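## Task

Close the lid of tip box TB4 and push its front edge fully down so that it latches. It counts only if the lid stays shut without the robot holding it; afterwards release it and move the hands away.

## Robot and tools

Robot: two arms, left_arm and right_arm, mounted on one upright column behind the near edge of the table. left_arm is the robot's own left, on the +y side; image sides do not tell you which arm is which. Each arm has seven joints with limited ranges, and the elbow never quite straightens. Same joint values on both arms give mirrored postures. Keep the arms from colliding or pressing on each other.

Scene frame: z = 0 at the table top, +z up, +x out across the table, origin 0.07 m behind the middle of the near table edge. The robot faces roughly +x, possibly slightly rotated about the column. Reported hand positions can be a little off, more so at long reach.

Gripper frame: fingers point along the gripper's +z, open and close along its y. The reported end_effector_position sits between the finger pads when closed, under 1 cm behind the tips. Closing pushes the tips about 17 mm further along +z. A closed hand gives a flat fingertip face, handy for pressing a lid edge.

The tip box sits loose on the base plate and must end flat on it; do not tip it or knock anything off the table, which ends the scene. Occasionally a disturbance may tug a held part or nudge a loose object.

Tools:

execute_actions(actions): a list of actions run in order. Each action is a table of up to 15 rows, one row per 1/30 s control step; if fewer than 15 rows, the last row is held for the remaining steps. Each row is one flat list of 14 numbers in [-1, 1] covering both arms: dx, dy, dz, rx, ry, rz, opening for left_arm, then the same seven for right_arm. dx..rz are an offset, in that gripper's own axes, from the gripper's measured pose at the start of the action (for the first action of a call, the last pose reported in this scene). Every row is relative to that same start pose, not to the previous row. Scale: 1.0 = 0.6 m for translation, 180 degrees for rotation; rx, ry, rz form a single rotation vector. Opening is absolute, not an offset: +1 fully open (0.145 m), -1 closed; a full close needs about 0.5 s. An empty list just returns the current state and images.

move(target, speed, blocking): target is one 14-number row as above (offsets in each gripper's own axes from the pose in the latest result, same scale; opening absolute, sent at the start). Grippers travel straight toward the targets, finishing together, in 0.5 to 10 s; longer paths are cut off at 10 s. speed is top path speed in m/s, 0.002 to 0.5 (default 0.25); rotation capped at twice that in rad/s. Paths ignore obstacles and the other arm, grippers lag and may overshoot speed, especially near a straight arm. Faster moves and targets set deeper past contact hit harder. blocking=false returns after 0.5 s while motion continues; then only wait or stop are accepted until a result shows the move ended. The result adds a move: line with the ending (done, off_target, moving, held, fault), active limits (paced = commanded pose clipped; held = some steps blocked, after which the arm may jump fast), and each gripper's distance to its target.

wait(seconds): 0 to 10 s, arms keep their last command; returns early if a running move finishes.

stop(): brakes a running move; needs room, more when fast; fingers keep moving.

zoom_image(camera, region): enlarges part of the latest image of cam_left_wrist or cam_right_wrist (each 504x504); region [x0, y0, x1, y1] in pixels from the top-left, at most 504 by 504.

finished_scene(scene): ends the current scene (give its number) after the last command has been held; irreversible; reports success and gives the next task. The lid must be latched and staying shut on its own, hands released and clear.

Controller behaviour: each step the commanded pose is clipped to within 70 mm and 16 degrees of the measured pose; damped inverse kinematics favours position over orientation. A distant target may need several actions; after an action the arm continues at most to its last clipped pose, so send the remainder next. Offsets come from measured poses, so repeating a small offset against something rigid does not press harder, but against something yielding it goes deeper. An arm stopped by an object tends to keep pushing until given a new command. To keep an arm still, first send the offset back to its desired pose, then zeros, always with its desired opening.

Result lines: state line 'left_arm: ... | right_arm: ...' with end_effector_position (m) and end_effector_quat_wxyz in the scene frame; grip_measured (same scale as opening; to hold something command clearly below it, roughly 10 N per pad limit, fast closes squeeze harder); 'Hand target' lines showing where each gripper is being driven; step readings with HELD marks where an arm's row was held back (action calls only); 'pose unreachable' when the clearance check altered a command; FAULT lines for arm stops; MOTOR HOT from 85 °C, and at 100 °C an OVER-TEMPERATURE FAULT stops the arm and lets hot joints go slack until cool. Heat builds while holding loads, even idle.

Avoid: drops, slips, slamming the lid, hard impacts, very hard presses, arm-to-arm contact, and faults. The robot keeps executing its last command while you compose replies; prefer smooth, short, efficient motions.

Each tool is called after "Call:" as name(argument=value, ...) on one line, values as JSON.

## Session

Call:
execute_actions(actions=[])

Scene clock: 0.00 s.
left_arm: end_effector_position=(+0.1577, +0.4805, +0.2697) grip_measured=+1.00 end_effector_quat_wxyz=(-0.109, +0.884, -0.309, +0.333) | right_arm: end_effector_position=(+0.2053, -0.2378, +0.1021) grip_measured=+1.00 end_effector_quat_wxyz=(-0.095, +0.909, -0.010, +0.405)
Joint positions: left_arm=[ 0.849  1.763 -1.364  1.301  0.811 -0.165  0.663  0.145] | right_arm=[-0.719  0.259  0.378  1.739  0.459  0.321  0.301  0.145]
Joint velocities: left_arm=[ 0.011 -0.011 -0.012 -0.007  0.007 -0.037  0.022 -0.   ] | right_arm=[-0.011 -0.011 -0.012 -0.002 -0.022  0.037 -0.066  0.   ]
Motor temperatures (°C, as the motors report them): left_arm=[24 25 24 25 25 26 23] | right_arm=[24 24 23 27 23 26 25]
Hand target (left_arm): +0.158, +0.480, +0.270; -0.109, +0.884, -0.309, +0.333
Hand target (right_arm): +0.205, -0.238, +0.102; -0.095, +0.909, -0.010, +0.405

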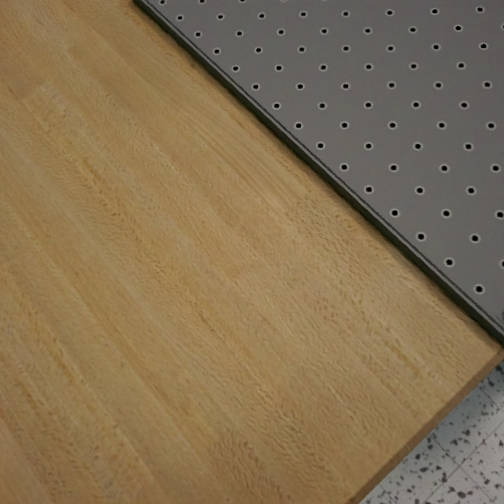

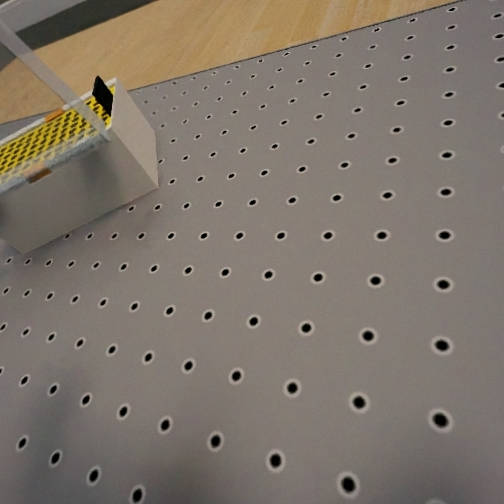

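Call:
move(target=[0.27,0.2,-0.03,0,0,-0.21,1,0,0,0,0,0,0,1])

Scene clock: 7.63 s.
left_arm: end_effector_position=(+0.1853, +0.2865, +0.3201) grip_measured=+1.00 end_effector_quat_wxyz=(+0.015, +0.922, -0.058, +0.383) | right_arm: end_effector_position=(+0.2053, -0.2378, +0.1021) grip_measured=+1.00 end_effector_quat_wxyz=(-0.095, +0.909, -0.010, +0.405)
Joint positions: left_arm=[ 1.403  1.901 -1.576  2.286  1.575  0.621 -0.125  0.145] | right_arm=[-0.719  0.259  0.378  1.739  0.459  0.321  0.301  0.145]
Joint velocities: left_arm=[ 0.011  0.033 -0.012 -0.012  0.081  0.037 -0.022  0.   ] | right_arm=[-0.033  0.011 -0.017 -0.007  0.007  0.022  0.007  0.   ]
Motor temperatures (°C, as the motors report them): left_arm=[24 25 24 25 25 26 23] | right_arm=[24 24 23 27 23 26 25]
Hand target (left_arm): +0.185, +0.287, +0.319; +0.013, +0.922, -0.056, +0.383
Hand target (right_arm): +0.205, -0.238, +0.102; -0.095, +0.909, -0.010, +0.405
Off the commanded pose (left_arm): 0.001 m, 7 deg.
Off the commanded pose (right_arm): 0.000 m, 0 deg.
joint sent to its limit (left arm) — the command would take joint 3 (upper arm roll) past its lower limit and joint 5 (forearm roll) past its upper limit, so those joints were sent only as far as their limits.
move: off_target (left_arm)

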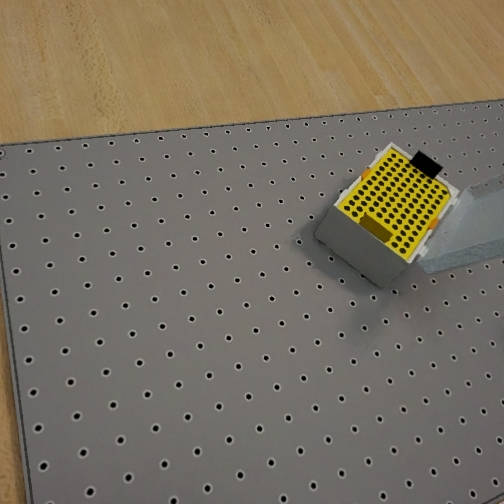

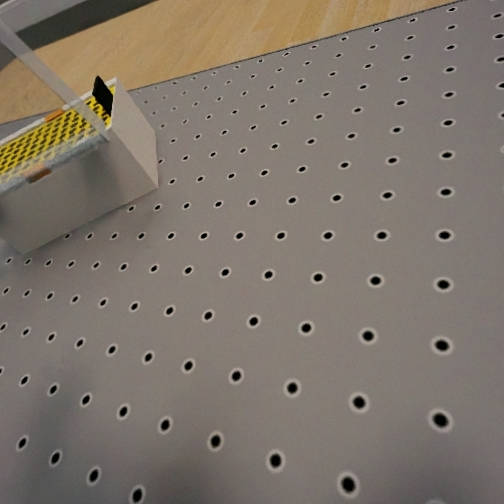

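Call:
move(target=[0,0,0,0,0,0,-1,0.22,0.02,-0.27,0.1,-0.025,-0.09,-1])

Scene clock: 12.43 s.
left_arm: end_effector_position=(+0.1853, +0.2865, +0.3201) grip_measured=-1.00 end_effector_quat_wxyz=(+0.015, +0.922, -0.058, +0.384) | right_arm: end_effector_position=(+0.1759, -0.2894, +0.3031) grip_measured=-1.00 end_effector_quat_wxyz=(-0.178, +0.890, +0.183, +0.378)
Joint positions: left_arm=[ 1.403  1.901 -1.576  2.286  1.575  0.62  -0.125  0.   ] | right_arm=[-1.296  0.606  1.295  2.056  0.863  0.611  0.979  0.   ]
Joint velocities: left_arm=[-0.033  0.033  0.002 -0.002  0.081 -0.051 -0.11   0.   ] | right_arm=[ 0.011 -0.077  0.022 -0.002 -0.095 -0.037  0.051  0.   ]
Motor temperatures (°C, as the motors report them): left_arm=[24 25 24 25 25 26 23] | right_arm=[24 24 23 27 23 26 25]
Hand target (left_arm): +0.185, +0.286, +0.320; +0.015, +0.922, -0.058, +0.383
Hand target (right_arm): +0.175, -0.289, +0.302; -0.182, +0.891, +0.182, +0.375
Off the commanded pose (left_arm): 0.000 m, 0 deg.
Off the commanded pose (right_arm): 0.001 m, 0 deg.
joint sent to its limit (right arm) — the command would take joint 1 (shoulder pitch) past its lower limit, so that joint was sent only as far as its limit.
move: done

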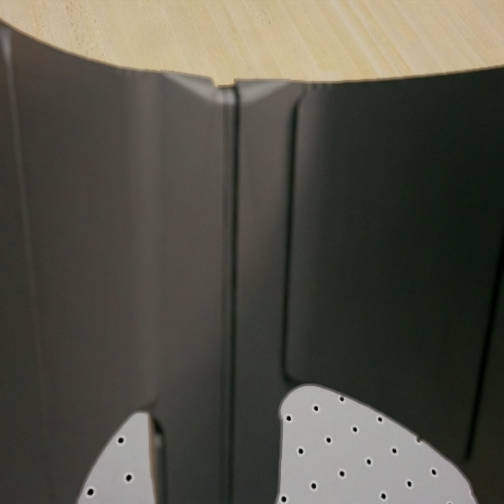

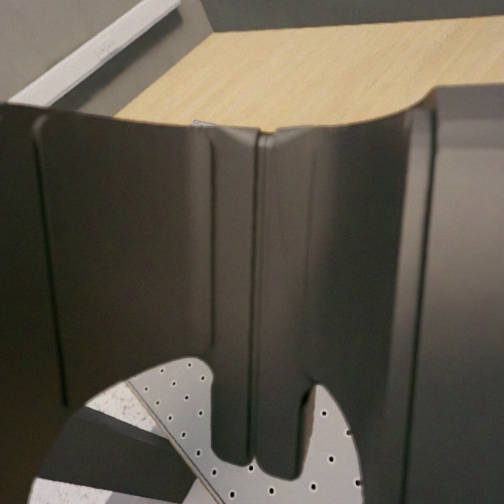

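Call:
move(target=[0,0,0,0,0,0,1,0,0,0,0,0,0,1])

Scene clock: 18.20 s.
left_arm: end_effector_position=(+0.1853, +0.2865, +0.3201) grip_measured=+1.00 end_effector_quat_wxyz=(+0.015, +0.922, -0.058, +0.384) | right_arm: end_effector_position=(+0.1759, -0.2894, +0.3031) grip_measured=+1.00 end_effector_quat_wxyz=(-0.178, +0.890, +0.183, +0.378)
Joint positions: left_arm=[ 1.403  1.901 -1.576  2.286  1.575  0.62  -0.125  0.145] | right_arm=[-1.296  0.606  1.295  2.056  0.863  0.611  0.979  0.145]
Joint velocities: left_arm=[ 0.011 -0.033  0.002 -0.002  0.051 -0.051 -0.022  0.   ] | right_arm=[ 0.033  0.077  0.002 -0.007 -0.051  0.022  0.037 -0.   ]
Motor temperatures (°C, as the motors report them): left_arm=[24 25 24 25 25 26 23] | right_arm=[24 24 23 27 23 26 25]
Hand target (left_arm): +0.185, +0.287, +0.320; +0.015, +0.922, -0.058, +0.384
Hand target (right_arm): +0.176, -0.289, +0.303; -0.178, +0.890, +0.182, +0.378
Off the commanded pose (left_arm): 0.000 m, 0 deg.
Off the commanded pose (right_arm): 0.000 m, 0 deg.
move: done

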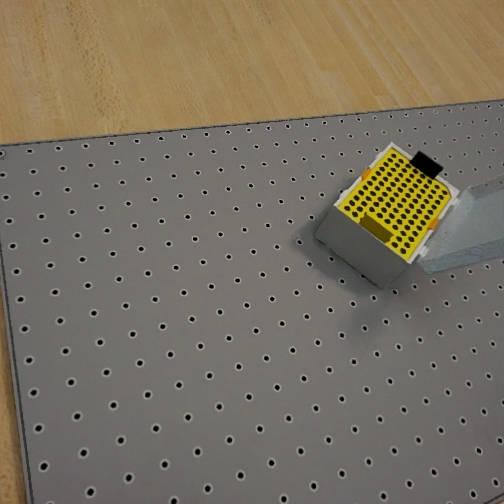

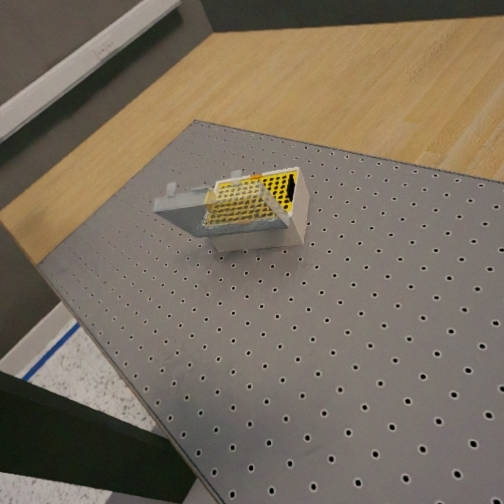

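Call:
zoom_image(camera="cam_left_wrist", region=[0,100,300,400])

Call:
zoom_image(camera="cam_left_wrist", region=[254,100,504,350])

Region (0, 100, 300, 400) of cam_left_wrist's 504x504 image, scaled by 1.680, with more detail than that image has.

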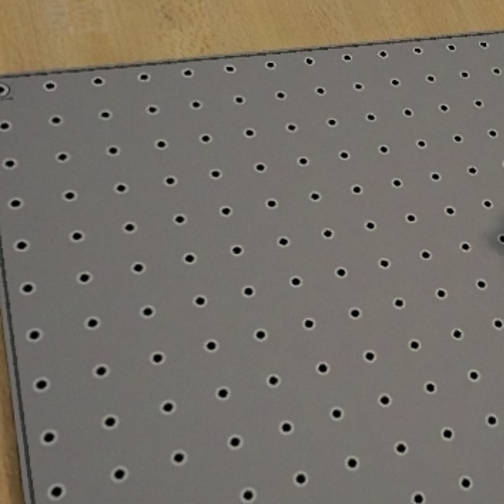

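Region (254, 100, 504, 350) of cam_left_wrist's 504x504 image, scaled by 2.016, with more detail than that image has.

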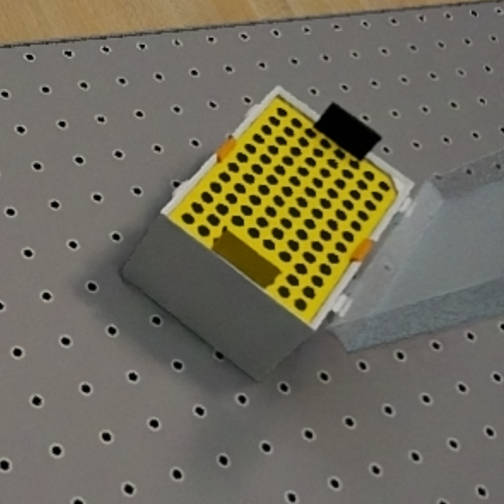

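Call:
move(target=[0.016,0.166,0.012,0,0,0,1,0,0,0,0,0,0,1])

Scene clock: 64.50 s.
left_arm: end_effector_position=(+0.1859, +0.1869, +0.3198) grip_measured=+1.00 end_effector_quat_wxyz=(+0.139, +0.889, -0.175, +0.399) | right_arm: end_effector_position=(+0.1759, -0.2894, +0.3031) grip_measured=+1.00 end_effector_quat_wxyz=(-0.178, +0.890, +0.183, +0.378)
Joint positions: left_arm=[ 1.322  1.73  -1.576  2.429  1.576  0.497 -0.092  0.145] | right_arm=[-1.296  0.606  1.295  2.056  0.863  0.611  0.979  0.145]
Joint velocities: left_arm=[-0.033  0.033 -0.002  0.007  0.051  0.051  0.051 -0.   ] | right_arm=[-0.099 -0.143 -0.002 -0.017 -0.037 -0.051  0.037  0.   ]
Motor temperatures (°C, as the motors report them): left_arm=[24 25 25 25 25 26 23] | right_arm=[25 24 24 27 23 26 25]
Hand target (left_arm): +0.185, +0.186, +0.319; +0.143, +0.889, -0.174, +0.398
Hand target (right_arm): +0.176, -0.289, +0.303; -0.178, +0.890, +0.183, +0.378
Off the commanded pose (left_arm): 0.001 m, 20 deg; orientation clipped at the last step of the last action.
Off the commanded pose (right_arm): 0.000 m, 0 deg.
joint sent to its limit (left arm) — the command would take joint 3 (upper arm roll) past its lower limit, joint 4 (elbow) past its upper limit and joint 5 (forearm roll) past its upper limit, so those joints were sent only as far as their limits.
move: off_target (left_arm); limits=paced

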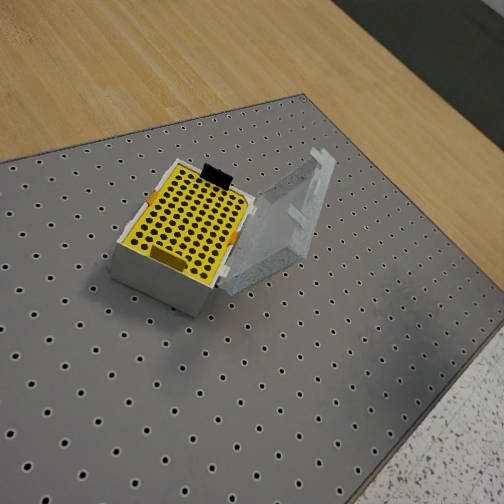

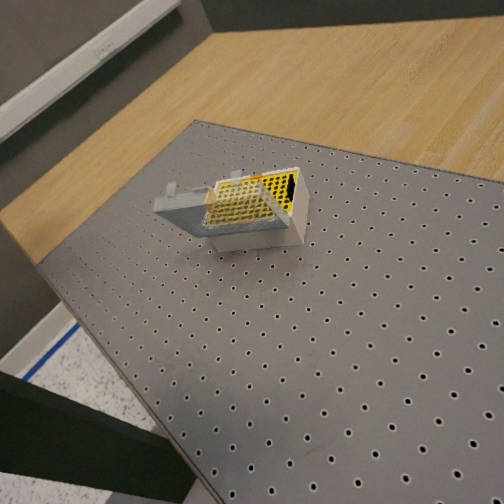

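Call:
zoom_image(camera="cam_right_wrist", region=[30,100,330,400])

Call:
zoom_image(camera="cam_left_wrist", region=[100,70,400,370])

Region (30, 100, 330, 400) of cam_right_wrist's 504x504 image, scaled by 1.680, with more detail than that image has.

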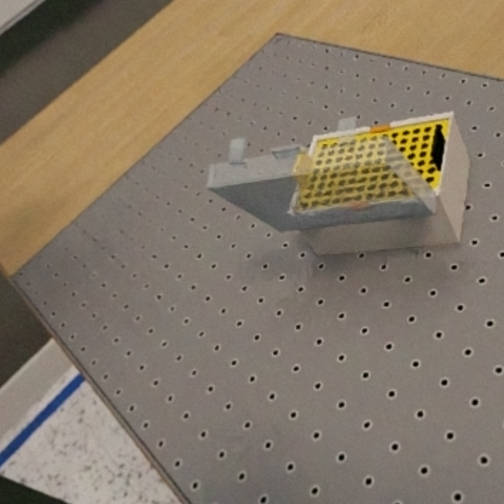

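Region (100, 70, 400, 370) of cam_left_wrist's 504x504 image, scaled by 1.680, with more detail than that image has.

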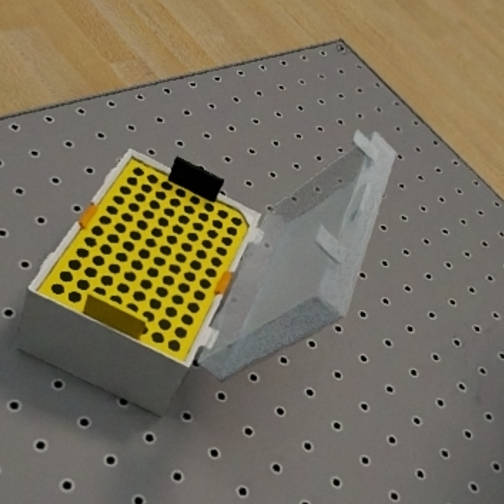

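Call:
move(target=[-0.033,-0.15,-0.065,0,0,0,1,-0.098,-0.138,0.182,0,0,0,1])

Scene clock: 81.30 s.
left_arm: end_effector_position=(+0.1864, +0.2882, +0.3197) grip_measured=+1.00 end_effector_quat_wxyz=(+0.137, +0.890, -0.175, +0.399) | right_arm: end_effector_position=(+0.1659, -0.1770, +0.2039) grip_measured=+1.00 end_effector_quat_wxyz=(-0.181, +0.889, +0.185, +0.377)
Joint positions: left_arm=[ 1.322  1.876 -1.552  2.027  1.304  0.444  0.518  0.145] | right_arm=[-1.053  0.364  0.531  2.264  0.452  0.503  0.564  0.145]
Joint velocities: left_arm=[-0.011 -0.055 -0.002 -0.002 -0.051  0.037 -0.007  0.   ] | right_arm=[ 0.011 -0.143 -0.022 -0.002  0.007  0.007 -0.066  0.   ]
Motor temperatures (°C, as the motors report them): left_arm=[24 25 25 25 25 26 24] | right_arm=[25 24 24 27 23 26 25]
Hand target (left_arm): +0.187, +0.287, +0.321; +0.138, +0.888, -0.178, +0.400
Hand target (right_arm): +0.167, -0.179, +0.203; -0.178, +0.890, +0.184, +0.378
Off the commanded pose (left_arm): 0.001 m, 0 deg.
Off the commanded pose (right_arm): 0.002 m, 1 deg.
move: done

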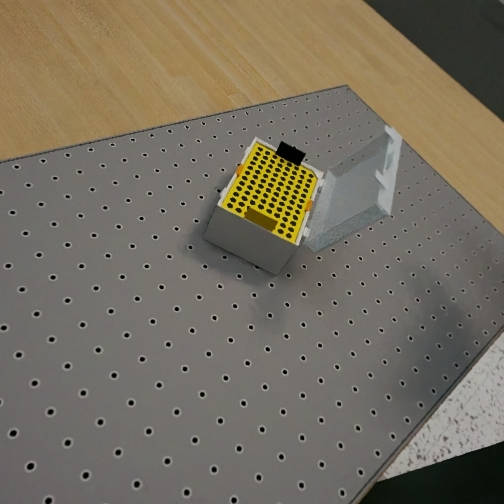

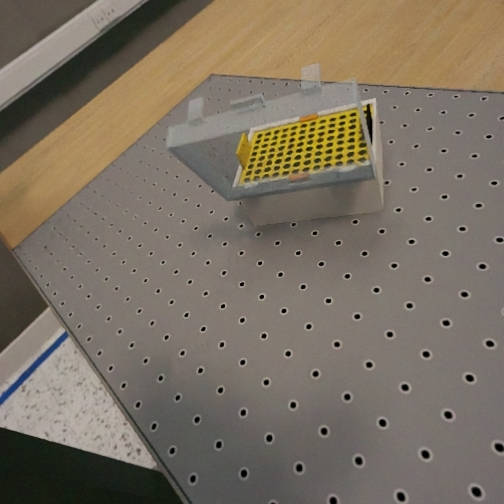

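Call:
move(target=[0,0,0,0,0,0,1,-0.083,0.006,0.083,0,0,0,-0.1])

Scene clock: 87.93 s.
left_arm: end_effector_position=(+0.1863, +0.2882, +0.3197) grip_measured=+1.00 end_effector_quat_wxyz=(+0.137, +0.890, -0.175, +0.399) | right_arm: end_effector_position=(+0.1642, -0.1666, +0.1345) grip_measured=-0.10 end_effector_quat_wxyz=(-0.183, +0.889, +0.187, +0.375)
Joint positions: left_arm=[ 1.322  1.876 -1.552  2.027  1.304  0.444  0.518  0.145] | right_arm=[-0.906  0.324  0.297  1.977  0.289  0.303  0.528  0.068]
Joint velocities: left_arm=[-0.055  0.033 -0.007  0.007  0.007  0.066 -0.022 -0.   ] | right_arm=[-0.011 -0.033  0.002 -0.017  0.007  0.022 -0.022  0.   ]
Motor temperatures (°C, as the motors report them): left_arm=[24 25 25 25 25 26 24] | right_arm=[25 24 24 27 23 26 25]
Hand target (left_arm): +0.186, +0.288, +0.320; +0.137, +0.890, -0.175, +0.399
Hand target (right_arm): +0.165, -0.167, +0.134; -0.181, +0.889, +0.187, +0.376
Off the commanded pose (left_arm): 0.000 m, 0 deg.
Off the commanded pose (right_arm): 0.001 m, 0 deg.
move: done

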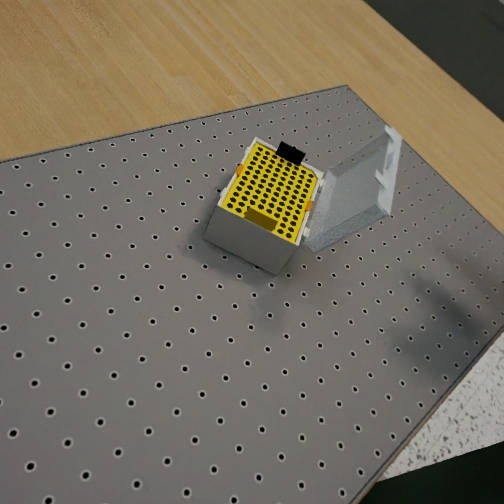

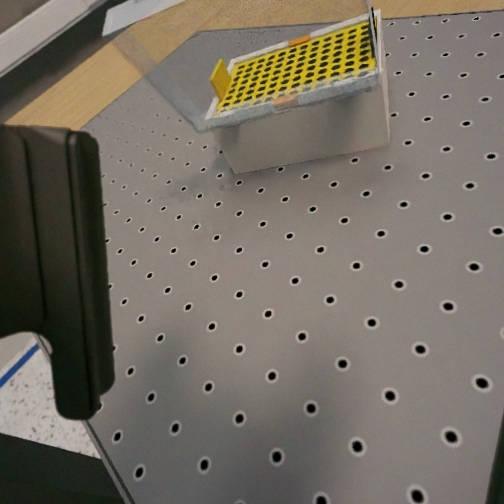

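Call:
move(target=[0,0,0,0,0,0,1,0.088,-0.004,0.101,0,0,0,-0.1], speed=0.1)

Scene clock: 93.93 s.
left_arm: end_effector_position=(+0.1863, +0.2882, +0.3197) grip_measured=+1.00 end_effector_quat_wxyz=(+0.137, +0.890, -0.175, +0.399) | right_arm: end_effector_position=(+0.2353, -0.1279, +0.1361) grip_measured=-0.10 end_effector_quat_wxyz=(-0.182, +0.888, +0.189, +0.378)
Joint positions: left_arm=[ 1.322  1.876 -1.552  2.027  1.304  0.444  0.518  0.145] | right_arm=[-0.531  0.311  0.138  1.913  0.224  0.565  0.445  0.068]
Joint velocities: left_arm=[-0.121 -0.011 -0.012  0.007 -0.022 -0.007  0.022 -0.   ] | right_arm=[ 0.055  0.033  0.007 -0.007  0.022  0.051  0.022 -0.   ]
Motor temperatures (°C, as the motors report them): left_arm=[24 25 25 25 25 26 24] | right_arm=[25 24 23 27 23 26 25]
Hand target (left_arm): +0.186, +0.288, +0.320; +0.137, +0.890, -0.175, +0.399
Hand target (right_arm): +0.235, -0.129, +0.134; -0.180, +0.890, +0.187, +0.375
Off the commanded pose (left_arm): 0.000 m, 0 deg.
Off the commanded pose (right_arm): 0.003 m, 0 deg.
move: done

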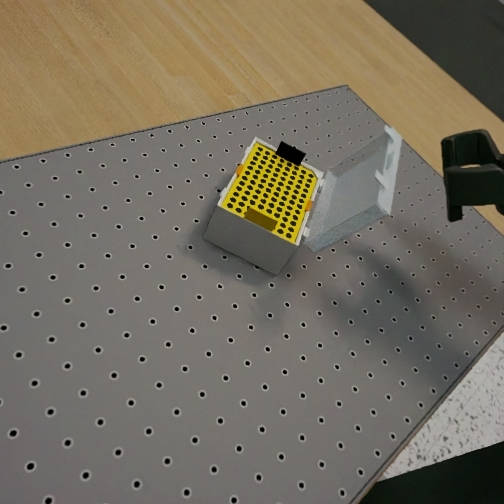

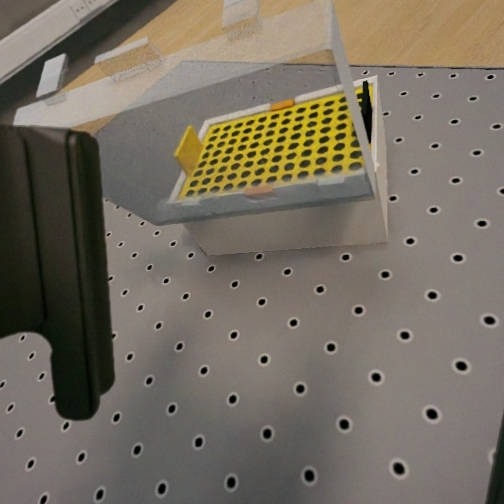

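Call:
move(target=[0,0,0,0,0,0,1,0.045,-0.08,0.06,0,0,0,-0.1], speed=0.1)

Scene clock: 99.47 s.
left_arm: end_effector_position=(+0.1863, +0.2882, +0.3197) grip_measured=+1.00 end_effector_quat_wxyz=(+0.137, +0.890, -0.175, +0.399) | right_arm: end_effector_position=(+0.2535, -0.0629, +0.1440) grip_measured=-0.10 end_effector_quat_wxyz=(-0.185, +0.885, +0.191, +0.383)
Joint positions: left_arm=[ 1.322  1.876 -1.552  2.027  1.304  0.444  0.518  0.145] | right_arm=[-0.375  0.151 -0.05   1.924  0.096  0.694  0.315  0.068]
Joint velocities: left_arm=[-0.055  0.011  0.012 -0.017  0.007 -0.11   0.037  0.   ] | right_arm=[-0.011  0.055  0.002  0.012  0.037 -0.037 -0.007 -0.   ]
Motor temperatures (°C, as the motors report them): left_arm=[24 25 25 25 25 26 24] | right_arm=[25 24 23 27 23 26 25]
Hand target (left_arm): +0.186, +0.288, +0.320; +0.137, +0.890, -0.175, +0.399
Hand target (right_arm): +0.253, -0.065, +0.142; -0.181, +0.888, +0.189, +0.379
Off the commanded pose (left_arm): 0.000 m, 0 deg.
Off the commanded pose (right_arm): 0.004 m, 1 deg.
move: off_target (right_arm)

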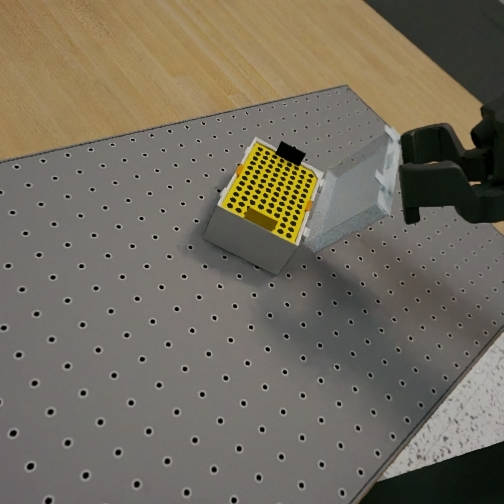

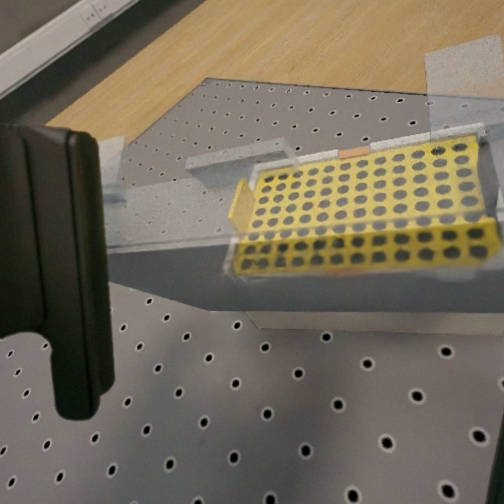

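Call:
move(target=[0,0,0,0,0,0,1,-0.06,0.012,0.032,0,0,0,-0.1], speed=0.04)

Scene clock: 103.70 s.
left_arm: end_effector_position=(+0.1863, +0.2882, +0.3197) grip_measured=+1.00 end_effector_quat_wxyz=(+0.137, +0.890, -0.175, +0.399) | right_arm: end_effector_position=(+0.2459, -0.0677, +0.1044) grip_measured=-0.10 end_effector_quat_wxyz=(-0.184, +0.885, +0.189, +0.383)
Joint positions: left_arm=[ 1.322  1.876 -1.552  2.027  1.304  0.444  0.518  0.145] | right_arm=[-0.392  0.154 -0.062  1.748  0.094  0.5    0.315  0.068]
Joint velocities: left_arm=[ 0.033  0.033  0.002 -0.012  0.022  0.007  0.037  0.   ] | right_arm=[ 0.011  0.011  0.022 -0.007  0.037  0.066 -0.022 -0.   ]
Motor temperatures (°C, as the motors report them): left_arm=[24 25 25 25 25 26 23] | right_arm=[25 24 23 27 23 26 25]
Hand target (left_arm): +0.186, +0.288, +0.320; +0.137, +0.890, -0.175, +0.399
Hand target (right_arm): +0.245, -0.067, +0.104; -0.185, +0.885, +0.191, +0.382
Off the commanded pose (left_arm): 0.000 m, 0 deg.
Off the commanded pose (right_arm): 0.001 m, 0 deg.
move: done

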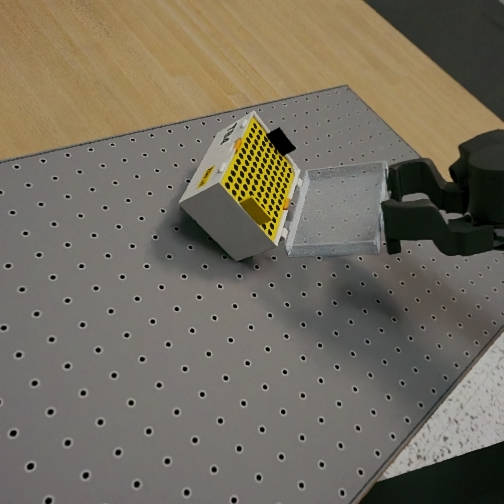

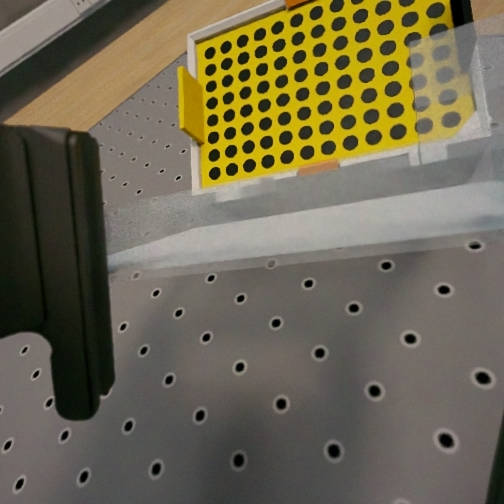

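Pressing on the lid edge and tipping the box; reverse slowly.

Call:
move(target=[0,0,0,0,0,0,1,0.052,0,-0.04,0,0,0,-0.1], speed=0.03)

Call:
move(target=[0,0,0,0,0,0,1,-0.04,0,-0.05,0,0,0,-0.1], speed=0.08)

Scene clock: 107.40 s.
left_arm: end_effector_position=(+0.1863, +0.2882, +0.3197) grip_measured=+1.00 end_effector_quat_wxyz=(+0.137, +0.890, -0.175, +0.399) | right_arm: end_effector_position=(+0.2514, -0.0727, +0.1426) grip_measured=-0.10 end_effector_quat_wxyz=(-0.183, +0.885, +0.189, +0.384)
Joint positions: left_arm=[ 1.322  1.876 -1.552  2.027  1.304  0.444  0.518  0.145] | right_arm=[-0.398  0.185 -0.031  1.925  0.131  0.67   0.315  0.068]
Joint velocities: left_arm=[ 0.011  0.033 -0.007 -0.002 -0.007 -0.051 -0.007  0.   ] | right_arm=[-0.077 -0.033 -0.032 -0.002  0.037 -0.022 -0.007 -0.   ]
Motor temperatures (°C, as the motors report them): left_arm=[24 25 25 25 25 26 23] | right_arm=[25 24 23 27 23 26 25]
Hand target (left_arm): +0.186, +0.288, +0.320; +0.137, +0.890, -0.175, +0.399
Hand target (right_arm): +0.251, -0.073, +0.143; -0.184, +0.885, +0.189, +0.383
Off the commanded pose (left_arm): 0.000 m, 0 deg.
Off the commanded pose (right_arm): 0.001 m, 0 deg.
move: done

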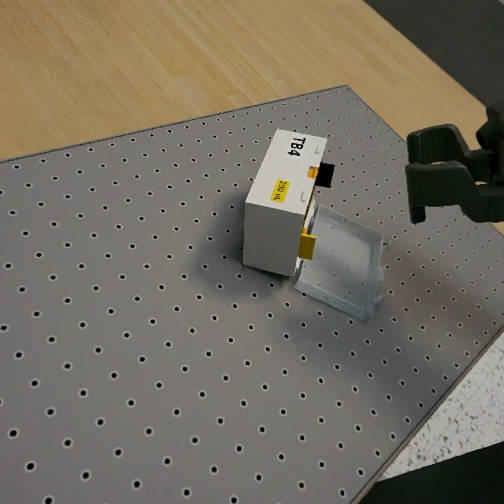

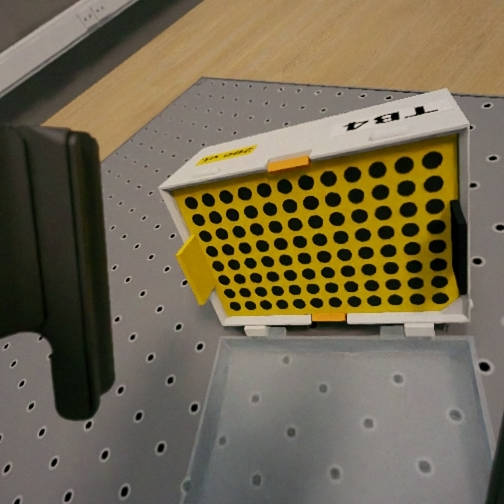

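Scene clock: 108.20 s.
left_arm: end_effector_position=(+0.1863, +0.2882, +0.3197) grip_measured=+1.00 end_effector_quat_wxyz=(+0.137, +0.890, -0.175, +0.399) | right_arm: end_effector_position=(+0.2170, -0.0908, +0.1427) grip_measured=-0.10 end_effector_quat_wxyz=(-0.183, +0.886, +0.188, +0.382)
Joint positions: left_arm=[ 1.322  1.876 -1.552  2.027  1.304  0.444  0.518  0.145] | right_arm=[-0.586  0.224  0.021  2.015  0.164  0.581  0.329  0.068]
Joint velocities: left_arm=[-0.077 -0.011  0.002  0.007 -0.007 -0.066 -0.081 -0.   ] | right_arm=[-0.055 -0.033  0.007 -0.007 -0.007 -0.007 -0.022  0.   ]
Motor temperatures (°C, as the motors report them): left_arm=[24 25 25 25 25 26 23] | right_arm=[25 24 23 27 23 26 25]
Hand target (left_arm): +0.186, +0.288, +0.320; +0.137, +0.890, -0.175, +0.399
Hand target (right_arm): +0.217, -0.090, +0.144; -0.185, +0.885, +0.189, +0.384
Off the commanded pose (left_arm): 0.000 m, 0 deg.
Off the commanded pose (right_arm): 0.002 m, 0 deg.
move: done

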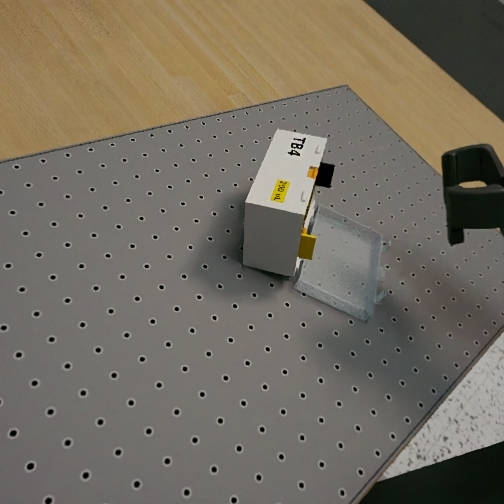

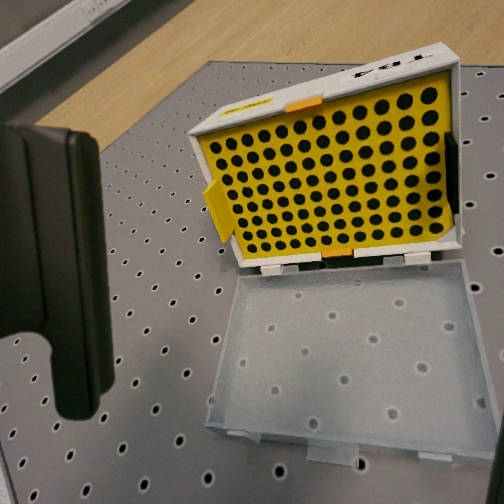

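Call:
move(target=[0,0,0,0,0,0,1,0.148,-0.035,0.055,0,-0.14,-0.06,1], speed=0.12)

Scene clock: 121.73 s.
left_arm: end_effector_position=(+0.1863, +0.2882, +0.3197) grip_measured=+1.00 end_effector_quat_wxyz=(+0.137, +0.890, -0.175, +0.399) | right_arm: end_effector_position=(+0.2890, -0.0479, +0.1921) grip_measured=+1.00 end_effector_quat_wxyz=(-0.120, +0.911, +0.302, +0.254)
Joint positions: left_arm=[ 1.322  1.876 -1.552  2.027  1.304  0.444  0.518  0.145] | right_arm=[ 0.649  0.869 -1.107  1.939  1.564  0.774 -0.668  0.145]
Joint velocities: left_arm=[ 0.011 -0.077 -0.007  0.002  0.007 -0.081 -0.022  0.   ] | right_arm=[-0.033 -0.055  0.012 -0.017 -0.037 -0.037 -0.007  0.   ]
Motor temperatures (°C, as the motors report them): left_arm=[24 25 25 25 25 26 23] | right_arm=[25 24 23 28 23 26 25]
Hand target (left_arm): +0.186, +0.288, +0.320; +0.137, +0.890, -0.175, +0.399
Hand target (right_arm): +0.288, -0.048, +0.191; -0.120, +0.912, +0.303, +0.250
Off the commanded pose (left_arm): 0.000 m, 0 deg.
Off the commanded pose (right_arm): 0.009 m, 7 deg.
joint sent to its limit (right arm) — the command would take joint 5 (forearm roll) past its upper limit and joint 6 (wrist pitch) past its upper limit, so those joints were sent only as far as their limits.
move: off_target (right_arm)

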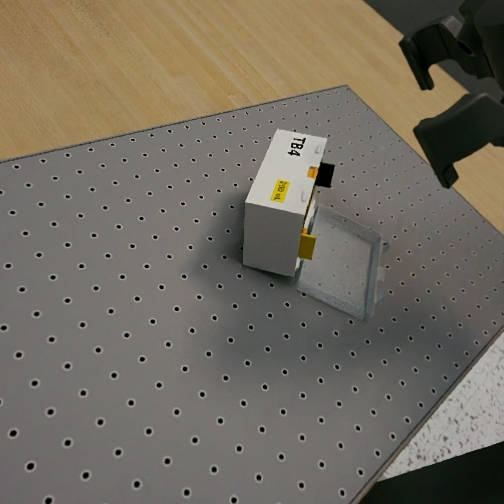

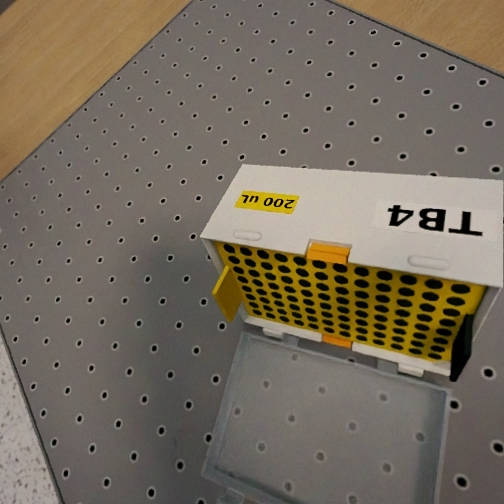

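Call:
move(target=[0,0,0,0,0,0,1,-0.066,0.015,0.115,0,0,0.03,1], speed=0.06)

Scene clock: 133.87 s.
left_arm: end_effector_position=(+0.1863, +0.2882, +0.3197) grip_measured=+1.00 end_effector_quat_wxyz=(+0.137, +0.890, -0.175, +0.399) | right_arm: end_effector_position=(+0.2952, -0.0499, +0.1135) grip_measured=+1.00 end_effector_quat_wxyz=(-0.128, +0.923, +0.261, +0.250)
Joint positions: left_arm=[ 1.322  1.876 -1.552  2.027  1.304  0.444  0.518  0.145] | right_arm=[ 0.519  0.746 -1.168  1.631  1.321  0.573 -0.456  0.145]
Joint velocities: left_arm=[-0.011 -0.055  0.002 -0.002 -0.007  0.022 -0.007 -0.   ] | right_arm=[-0.033  0.011 -0.002  0.007  0.022 -0.037 -0.022 -0.   ]
Motor temperatures (°C, as the motors report them): left_arm=[24 25 25 25 25 26 23] | right_arm=[25 24 23 28 23 26 25]
Hand target (left_arm): +0.186, +0.288, +0.320; +0.137, +0.890, -0.175, +0.399
Hand target (right_arm): +0.294, -0.049, +0.112; -0.131, +0.923, +0.262, +0.249
Off the commanded pose (left_arm): 0.000 m, 0 deg.
Off the commanded pose (right_arm): 0.002 m, 1 deg.
move: done

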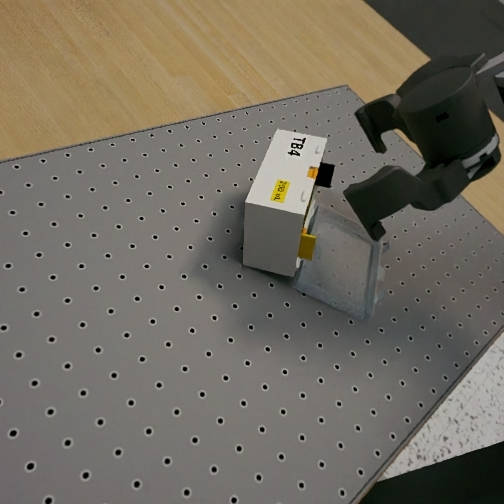

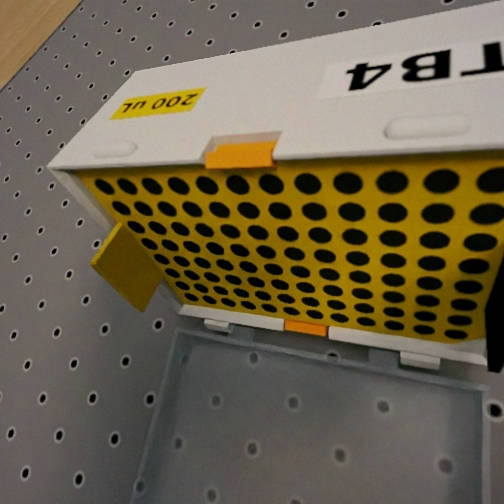

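Call:
move(target=[0,0,0,0,0,0,1,0,-0.017,0.055,0,0,0.0,1], speed=0.03)

Scene clock: 141.90 s.
left_arm: end_effector_position=(+0.1863, +0.2882, +0.3197) grip_measured=+1.00 end_effector_quat_wxyz=(+0.137, +0.890, -0.175, +0.399) | right_arm: end_effector_position=(+0.3040, -0.0295, +0.0884) grip_measured=+1.00 end_effector_quat_wxyz=(-0.127, +0.923, +0.261, +0.252)
Joint positions: left_arm=[ 1.322  1.876 -1.552  2.027  1.304  0.444  0.518  0.145] | right_arm=[ 0.519  0.603 -1.179  1.454  1.238  0.546 -0.412  0.145]
Joint velocities: left_arm=[ 0.011 -0.077 -0.002  0.007  0.007  0.037 -0.007 -0.   ] | right_arm=[ 0.011 -0.077 -0.022  0.012  0.007 -0.022  0.022 -0.   ]
Motor temperatures (°C, as the motors report them): left_arm=[24 25 25 25 25 26 23] | right_arm=[25 24 23 27 23 26 25]
Hand target (left_arm): +0.186, +0.288, +0.320; +0.137, +0.890, -0.175, +0.399
Hand target (right_arm): +0.303, -0.029, +0.087; -0.128, +0.923, +0.262, +0.251
Off the commanded pose (left_arm): 0.000 m, 0 deg.
Off the commanded pose (right_arm): 0.002 m, 0 deg.
move: done

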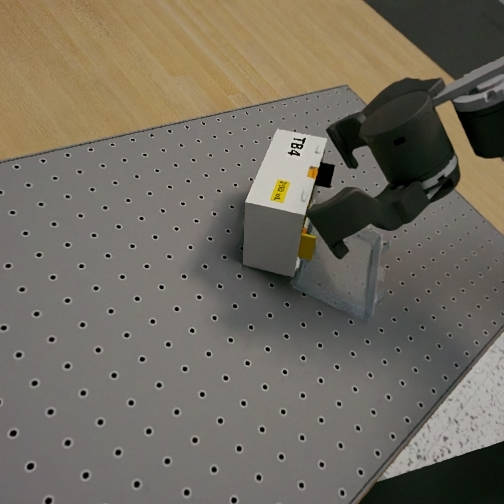

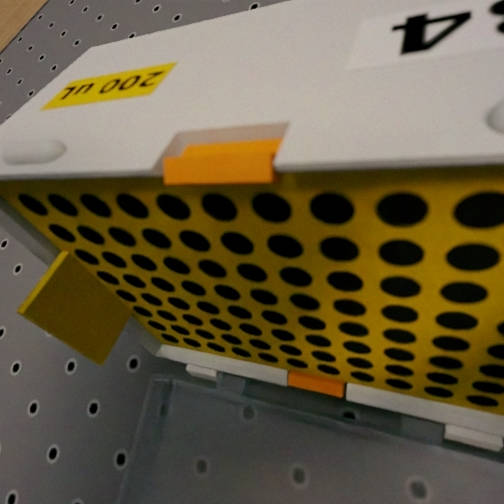

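Call:
move(target=[0,0,0,0,0,0,1,0.03,0,0.028,0,0,0.0,1], speed=0.03)

Call:
move(target=[0,0,0,0,0,0,1,0,0,0,0,0,0.0,0.5])

Scene clock: 147.10 s.
left_arm: end_effector_position=(+0.1863, +0.2882, +0.3197) grip_measured=+1.00 end_effector_quat_wxyz=(+0.137, +0.890, -0.175, +0.399) | right_arm: end_effector_position=(+0.3256, -0.0160, +0.0854) grip_measured=+1.00 end_effector_quat_wxyz=(-0.127, +0.923, +0.258, +0.256)
Joint positions: left_arm=[ 1.322  1.876 -1.552  2.027  1.304  0.444  0.518  0.145] | right_arm=[ 0.582  0.512 -1.184  1.315  1.223  0.554 -0.366  0.145]
Joint velocities: left_arm=[-0.033  0.011 -0.002  0.012  0.037 -0.022 -0.007 -0.   ] | right_arm=[ 0.011  0.033  0.007 -0.012 -0.007  0.051 -0.007 -0.   ]
Motor temperatures (°C, as the motors report them): left_arm=[24 25 25 25 25 26 23] | right_arm=[25 24 23 27 23 26 25]
Hand target (left_arm): +0.186, +0.288, +0.320; +0.137, +0.890, -0.175, +0.399
Hand target (right_arm): +0.324, -0.016, +0.084; -0.127, +0.923, +0.261, +0.253
Off the commanded pose (left_arm): 0.000 m, 0 deg.
Off the commanded pose (right_arm): 0.002 m, 1 deg.
move: done

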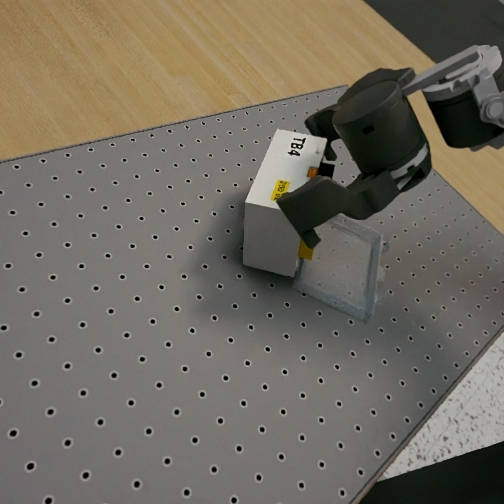

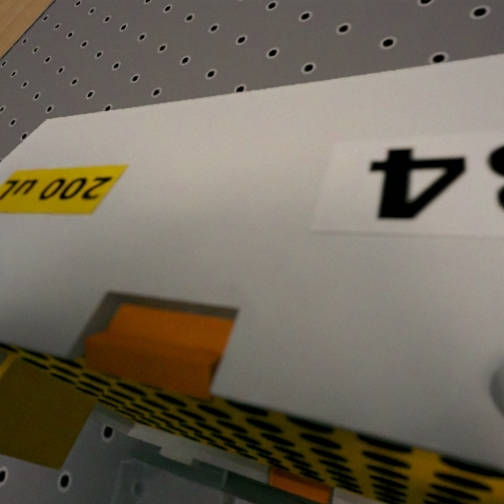

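Scene clock: 147.60 s.
left_arm: end_effector_position=(+0.1863, +0.2882, +0.3197) grip_measured=+1.00 end_effector_quat_wxyz=(+0.137, +0.890, -0.175, +0.399) | right_arm: end_effector_position=(+0.3257, -0.0155, +0.0857) grip_measured=+0.70 end_effector_quat_wxyz=(-0.128, +0.923, +0.258, +0.256)
Joint positions: left_arm=[ 1.322  1.876 -1.552  2.027  1.304  0.444  0.518  0.145] | right_arm=[ 0.582  0.512 -1.184  1.315  1.223  0.553 -0.365  0.125]
Joint velocities: left_arm=[-0.055 -0.055  0.002 -0.002 -0.022 -0.022 -0.007 -0.   ] | right_arm=[ 0.055 -0.055 -0.012 -0.017  0.051  0.007 -0.037  0.   ]
Motor temperatures (°C, as the motors report them): left_arm=[24 25 25 25 25 26 23] | right_arm=[25 24 23 27 23 26 25]
Hand target (left_arm): +0.186, +0.288, +0.320; +0.137, +0.890, -0.175, +0.399
Hand target (right_arm): +0.326, -0.016, +0.085; -0.127, +0.923, +0.258, +0.256
Off the commanded pose (left_arm): 0.000 m, 0 deg.
Off the commanded pose (right_arm): 0.001 m, 0 deg.
move: done

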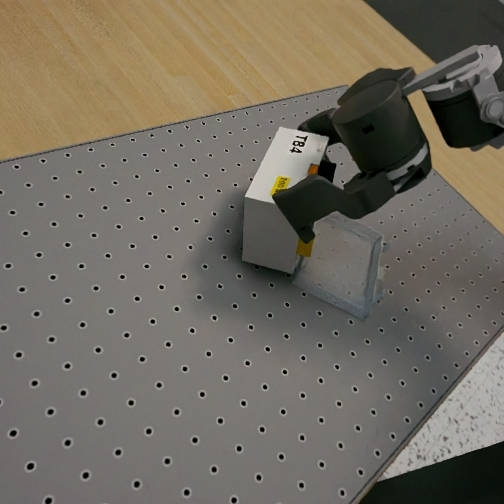

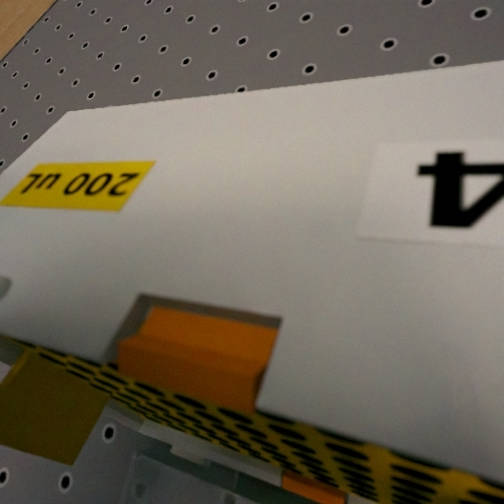

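Call:
move(target=[0,0,0,0,0,0,1,0.08,0,0.028,0,-0.08,0,0.5], speed=0.04)

Scene clock: 156.60 s.
left_arm: end_effector_position=(+0.1863, +0.2882, +0.3197) grip_measured=+1.00 end_effector_quat_wxyz=(+0.137, +0.890, -0.175, +0.399) | right_arm: end_effector_position=(+0.3707, +0.0089, +0.0986) grip_measured=+0.70 end_effector_quat_wxyz=(-0.094, +0.949, +0.266, +0.143)
Joint positions: left_arm=[ 1.322  1.876 -1.552  2.027  1.304  0.444  0.518  0.145] | right_arm=[ 0.974  0.267 -1.474  0.871  1.564  0.773 -0.288  0.125]
Joint velocities: left_arm=[-0.055 -0.055 -0.002  0.007  0.022 -0.007 -0.007  0.   ] | right_arm=[-0.011  0.033  0.002  0.017  0.037 -0.022 -0.051 -0.   ]
Motor temperatures (°C, as the motors report them): left_arm=[24 25 26 25 25 26 23] | right_arm=[26 24 23 27 23 26 25]
Hand target (left_arm): +0.186, +0.288, +0.320; +0.137, +0.890, -0.175, +0.399
Hand target (right_arm): +0.370, +0.009, +0.098; -0.095, +0.949, +0.267, +0.141
Off the commanded pose (left_arm): 0.000 m, 0 deg.
Off the commanded pose (right_arm): 0.003 m, 1 deg.
joint sent to its limit (right arm) — the command would take joint 5 (forearm roll) past its upper limit and joint 6 (wrist pitch) past its upper limit, so those joints were sent only as far as their limits.
move: done

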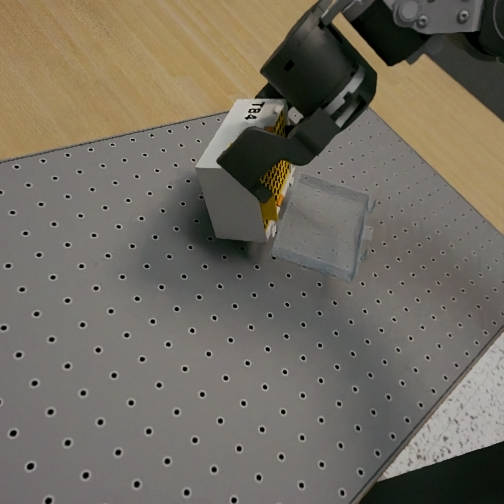

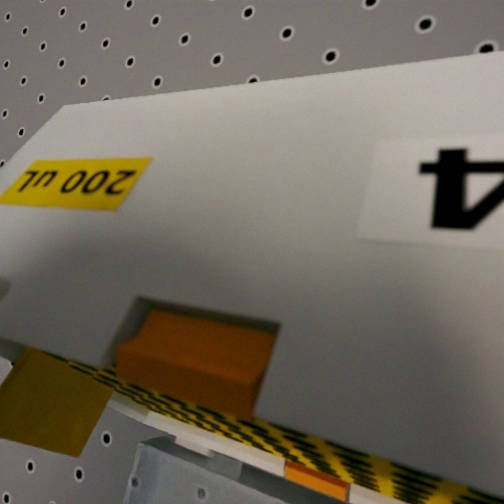

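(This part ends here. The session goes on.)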